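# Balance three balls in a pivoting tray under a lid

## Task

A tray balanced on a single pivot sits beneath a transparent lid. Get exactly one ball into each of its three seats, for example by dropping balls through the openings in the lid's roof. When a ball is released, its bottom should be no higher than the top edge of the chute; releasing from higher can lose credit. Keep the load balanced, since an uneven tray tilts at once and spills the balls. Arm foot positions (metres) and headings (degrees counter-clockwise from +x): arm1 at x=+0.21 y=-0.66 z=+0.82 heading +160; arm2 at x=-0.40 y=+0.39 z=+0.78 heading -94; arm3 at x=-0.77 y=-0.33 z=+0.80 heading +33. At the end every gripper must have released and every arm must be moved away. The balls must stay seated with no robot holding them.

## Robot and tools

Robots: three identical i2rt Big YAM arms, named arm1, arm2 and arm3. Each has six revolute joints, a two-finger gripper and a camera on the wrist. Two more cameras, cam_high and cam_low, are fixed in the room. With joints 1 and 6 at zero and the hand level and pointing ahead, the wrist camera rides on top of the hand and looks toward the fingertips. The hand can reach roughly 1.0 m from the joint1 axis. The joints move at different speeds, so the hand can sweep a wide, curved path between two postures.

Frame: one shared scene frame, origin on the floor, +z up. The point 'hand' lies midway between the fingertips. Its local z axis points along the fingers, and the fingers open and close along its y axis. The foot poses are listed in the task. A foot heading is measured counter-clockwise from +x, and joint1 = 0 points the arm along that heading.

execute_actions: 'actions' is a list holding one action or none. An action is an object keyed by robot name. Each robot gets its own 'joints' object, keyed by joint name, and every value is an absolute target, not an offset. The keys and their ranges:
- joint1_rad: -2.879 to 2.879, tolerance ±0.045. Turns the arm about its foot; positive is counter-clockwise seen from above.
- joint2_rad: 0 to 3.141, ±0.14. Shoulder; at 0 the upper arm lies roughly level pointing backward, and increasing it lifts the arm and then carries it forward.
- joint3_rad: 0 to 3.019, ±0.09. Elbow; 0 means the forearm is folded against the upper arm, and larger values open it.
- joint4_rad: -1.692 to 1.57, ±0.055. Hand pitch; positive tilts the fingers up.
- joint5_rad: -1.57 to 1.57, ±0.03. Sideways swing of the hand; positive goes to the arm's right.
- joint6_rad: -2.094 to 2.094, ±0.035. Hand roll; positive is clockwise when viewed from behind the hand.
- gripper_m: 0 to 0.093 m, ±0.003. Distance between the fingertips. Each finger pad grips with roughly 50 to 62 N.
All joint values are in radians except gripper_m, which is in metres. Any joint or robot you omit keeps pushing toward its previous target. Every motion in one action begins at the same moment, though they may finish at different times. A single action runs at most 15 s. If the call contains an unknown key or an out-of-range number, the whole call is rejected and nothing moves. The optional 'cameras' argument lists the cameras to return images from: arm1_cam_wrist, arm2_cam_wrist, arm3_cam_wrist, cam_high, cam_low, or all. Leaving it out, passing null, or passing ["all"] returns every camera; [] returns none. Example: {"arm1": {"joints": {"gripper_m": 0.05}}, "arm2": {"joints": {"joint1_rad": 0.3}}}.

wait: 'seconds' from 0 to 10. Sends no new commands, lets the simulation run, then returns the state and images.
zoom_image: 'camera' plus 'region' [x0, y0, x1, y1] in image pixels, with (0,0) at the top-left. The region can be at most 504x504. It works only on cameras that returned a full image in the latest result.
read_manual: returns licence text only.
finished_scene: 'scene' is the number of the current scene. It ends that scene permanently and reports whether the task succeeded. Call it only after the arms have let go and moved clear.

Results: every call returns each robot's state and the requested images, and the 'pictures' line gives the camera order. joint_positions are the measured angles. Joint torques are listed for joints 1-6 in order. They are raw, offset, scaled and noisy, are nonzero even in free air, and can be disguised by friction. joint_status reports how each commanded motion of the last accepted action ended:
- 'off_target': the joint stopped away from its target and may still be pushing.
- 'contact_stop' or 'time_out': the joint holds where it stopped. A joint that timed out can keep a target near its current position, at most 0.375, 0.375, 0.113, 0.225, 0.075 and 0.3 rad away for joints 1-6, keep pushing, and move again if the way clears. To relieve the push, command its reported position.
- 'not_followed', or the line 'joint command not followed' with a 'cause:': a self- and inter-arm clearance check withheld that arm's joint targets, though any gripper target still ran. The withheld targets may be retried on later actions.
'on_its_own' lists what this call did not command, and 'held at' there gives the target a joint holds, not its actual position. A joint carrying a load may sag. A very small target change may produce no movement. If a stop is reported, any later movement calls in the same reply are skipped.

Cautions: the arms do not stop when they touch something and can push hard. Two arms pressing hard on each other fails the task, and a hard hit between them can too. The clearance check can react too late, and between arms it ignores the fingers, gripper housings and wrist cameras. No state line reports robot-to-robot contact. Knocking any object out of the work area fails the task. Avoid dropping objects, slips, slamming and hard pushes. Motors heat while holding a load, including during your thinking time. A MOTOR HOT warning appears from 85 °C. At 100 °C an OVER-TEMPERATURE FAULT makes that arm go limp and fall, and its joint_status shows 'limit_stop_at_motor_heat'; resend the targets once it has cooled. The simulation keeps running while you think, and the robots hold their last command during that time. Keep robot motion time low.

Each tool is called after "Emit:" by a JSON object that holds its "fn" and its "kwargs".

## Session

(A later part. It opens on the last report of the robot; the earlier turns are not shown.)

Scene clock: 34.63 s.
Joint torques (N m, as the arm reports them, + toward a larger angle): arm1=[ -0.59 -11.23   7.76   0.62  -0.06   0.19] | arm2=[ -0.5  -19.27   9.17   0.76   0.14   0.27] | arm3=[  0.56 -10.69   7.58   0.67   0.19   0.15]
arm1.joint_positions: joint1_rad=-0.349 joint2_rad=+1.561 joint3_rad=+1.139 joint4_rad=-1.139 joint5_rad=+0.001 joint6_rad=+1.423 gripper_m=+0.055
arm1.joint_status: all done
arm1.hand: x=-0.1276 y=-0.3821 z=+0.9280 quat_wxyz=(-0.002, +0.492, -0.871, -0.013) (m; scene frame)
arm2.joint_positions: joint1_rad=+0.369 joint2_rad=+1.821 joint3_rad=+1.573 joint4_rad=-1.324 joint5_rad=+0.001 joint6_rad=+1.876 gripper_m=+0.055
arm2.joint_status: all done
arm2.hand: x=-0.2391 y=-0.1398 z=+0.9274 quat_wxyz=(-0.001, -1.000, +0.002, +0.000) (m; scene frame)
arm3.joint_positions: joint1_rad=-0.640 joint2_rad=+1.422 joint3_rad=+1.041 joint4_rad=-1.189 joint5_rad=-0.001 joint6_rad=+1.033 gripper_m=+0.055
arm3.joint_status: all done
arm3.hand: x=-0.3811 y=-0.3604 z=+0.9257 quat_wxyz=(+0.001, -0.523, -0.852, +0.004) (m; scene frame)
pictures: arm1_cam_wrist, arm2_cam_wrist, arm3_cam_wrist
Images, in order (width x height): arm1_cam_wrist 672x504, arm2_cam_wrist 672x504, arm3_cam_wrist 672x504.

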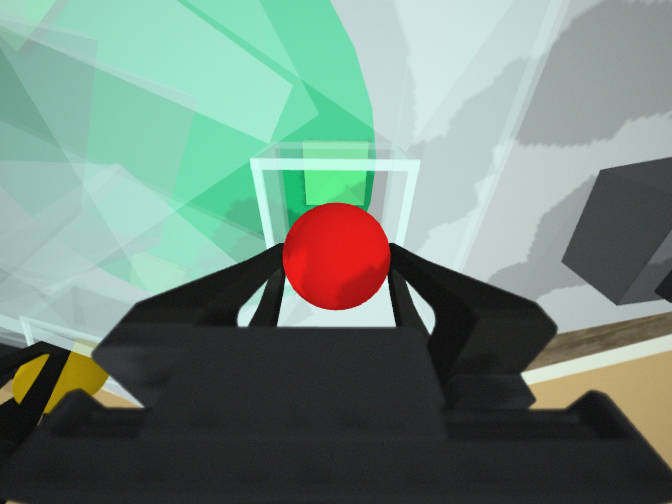

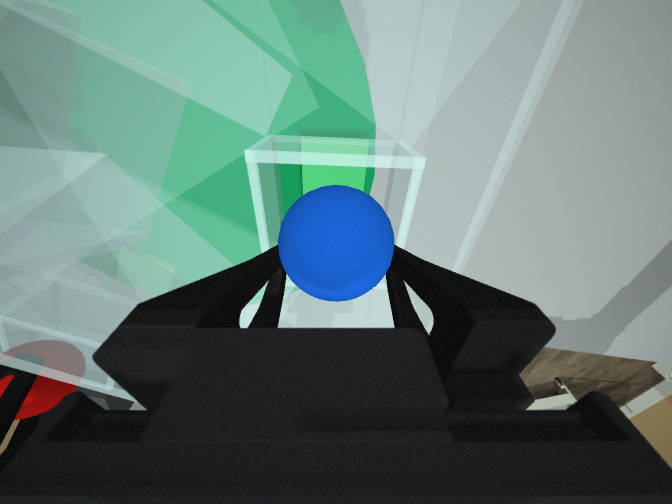

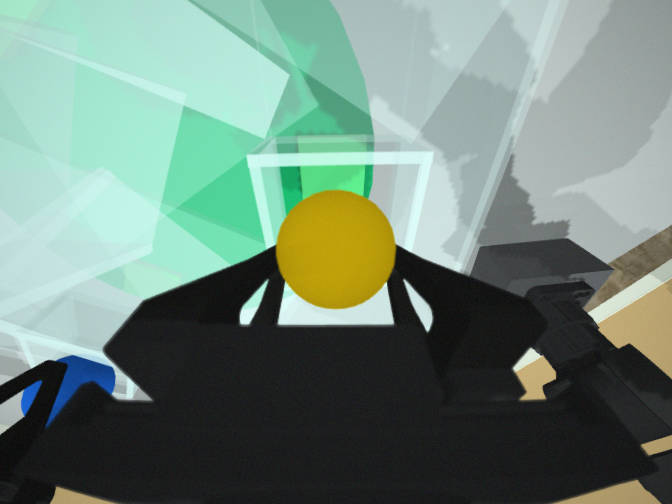

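Emit:
{"fn": "execute_actions", "kwargs": {"actions": [{"arm1":{"joints":{"gripper_m":0.068}},"arm2":{"joints":{"gripper_m":0.068}},"arm3":{"joints":{"gripper_m":0.068}}}], "cameras": ["cam_low"]}}

Emit:
{"fn": "execute_actions", "kwargs": {"actions": [{"arm1":{"joints":{"joint2_rad":0.9}},"arm2":{"joints":{"joint2_rad":1.1}},"arm3":{"joints":{"joint2_rad":0.8}}}], "cameras": ["cam_high","cam_low"]}}

Scene clock: 36.07 s.
Joint torques (N m, as the arm reports them, + toward a larger angle): arm1=[ -0.64 -10.95   7.71   0.63  -0.06   0.19] | arm2=[ -0.4  -18.69   9.2    0.77   0.12   0.26] | arm3=[  0.56 -10.92   7.74   0.72   0.18   0.14]
arm1.joint_positions: joint1_rad=-0.349 joint2_rad=+1.558 joint3_rad=+1.139 joint4_rad=-1.139 joint5_rad=+0.001 joint6_rad=+1.423 gripper_m=+0.068
arm1.joint_status: all done
arm1.hand: x=-0.1277 y=-0.3820 z=+0.9293 quat_wxyz=(-0.001, +0.492, -0.871, -0.014) (m; scene frame)
arm2.joint_positions: joint1_rad=+0.369 joint2_rad=+1.818 joint3_rad=+1.573 joint4_rad=-1.324 joint5_rad=+0.001 joint6_rad=+1.876 gripper_m=+0.068
arm2.joint_status: all done
arm2.hand: x=-0.2391 y=-0.1398 z=+0.9292 quat_wxyz=(-0.002, -1.000, +0.002, -0.001) (m; scene frame)
arm3.joint_positions: joint1_rad=-0.640 joint2_rad=+1.422 joint3_rad=+1.041 joint4_rad=-1.189 joint5_rad=-0.001 joint6_rad=+1.033 gripper_m=+0.068
arm3.joint_status: all done
arm3.hand: x=-0.3811 y=-0.3604 z=+0.9259 quat_wxyz=(+0.001, -0.523, -0.852, +0.003) (m; scene frame)
pictures: cam_low
Images, in order (width x height): cam_low 672x504.

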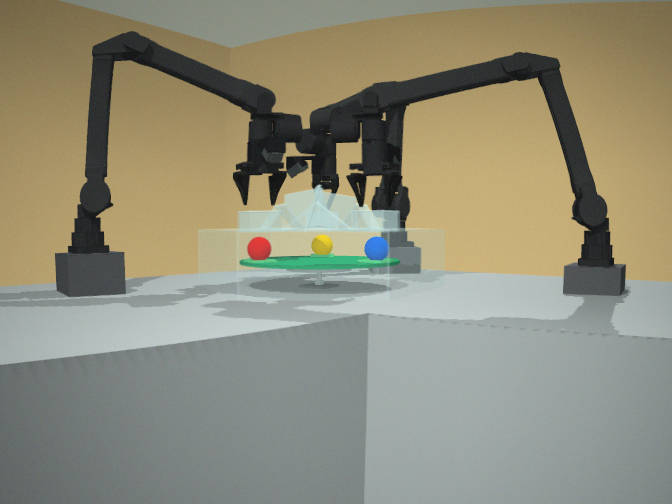

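Scene clock: 37.77 s.
Joint torques (N m, as the arm reports them, + toward a larger angle): arm1=[-0.65 -2.9   9.17  1.59 -0.08  0.12] | arm2=[-0.34 -6.3  10.33  1.9   0.1   0.2 ] | arm3=[-0.01 -1.3   9.11  1.51  0.2   0.08]
arm1.joint_positions: joint1_rad=-0.349 joint2_rad=+0.899 joint3_rad=+1.139 joint4_rad=-1.137 joint5_rad=+0.001 joint6_rad=+1.423 gripper_m=+0.068
arm1.joint_status: all done
arm1.hand: x=-0.0705 y=-0.4329 z=+1.1872 quat_wxyz=(+0.115, +0.464, -0.819, -0.316) (m; scene frame)
arm2.joint_positions: joint1_rad=+0.369 joint2_rad=+1.106 joint3_rad=+1.565 joint4_rad=-1.321 joint5_rad=+0.001 joint6_rad=+1.876 gripper_m=+0.068
arm2.joint_status: all done
arm2.hand: x=-0.2800 y=-0.0089 z=+1.2686 quat_wxyz=(-0.333, -0.937, +0.002, -0.104) (m; scene frame)
arm3.joint_positions: joint1_rad=-0.640 joint2_rad=+0.795 joint3_rad=+1.041 joint4_rad=-1.189 joint5_rad=-0.001 joint6_rad=+1.033 gripper_m=+0.068
arm3.joint_status: all done
arm3.hand: x=-0.4470 y=-0.3547 z=+1.1413 quat_wxyz=(-0.272, -0.497, -0.812, -0.140) (m; scene frame)
pictures: cam_high, cam_low
Images, in order (width x height): cam_high 672x504, cam_low 672x504.

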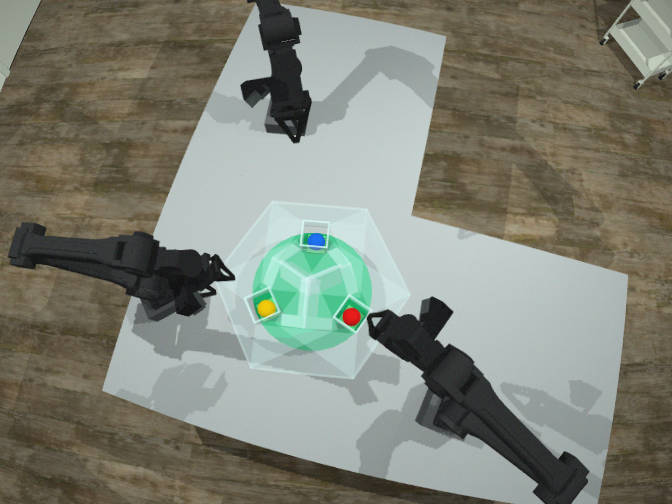

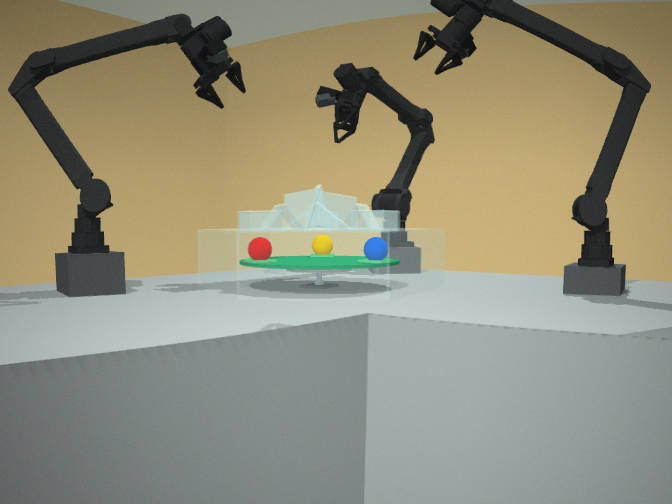

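Emit:
{"fn": "finished_scene", "kwargs": {"scene": 2}}

The scene is finished: the task was done.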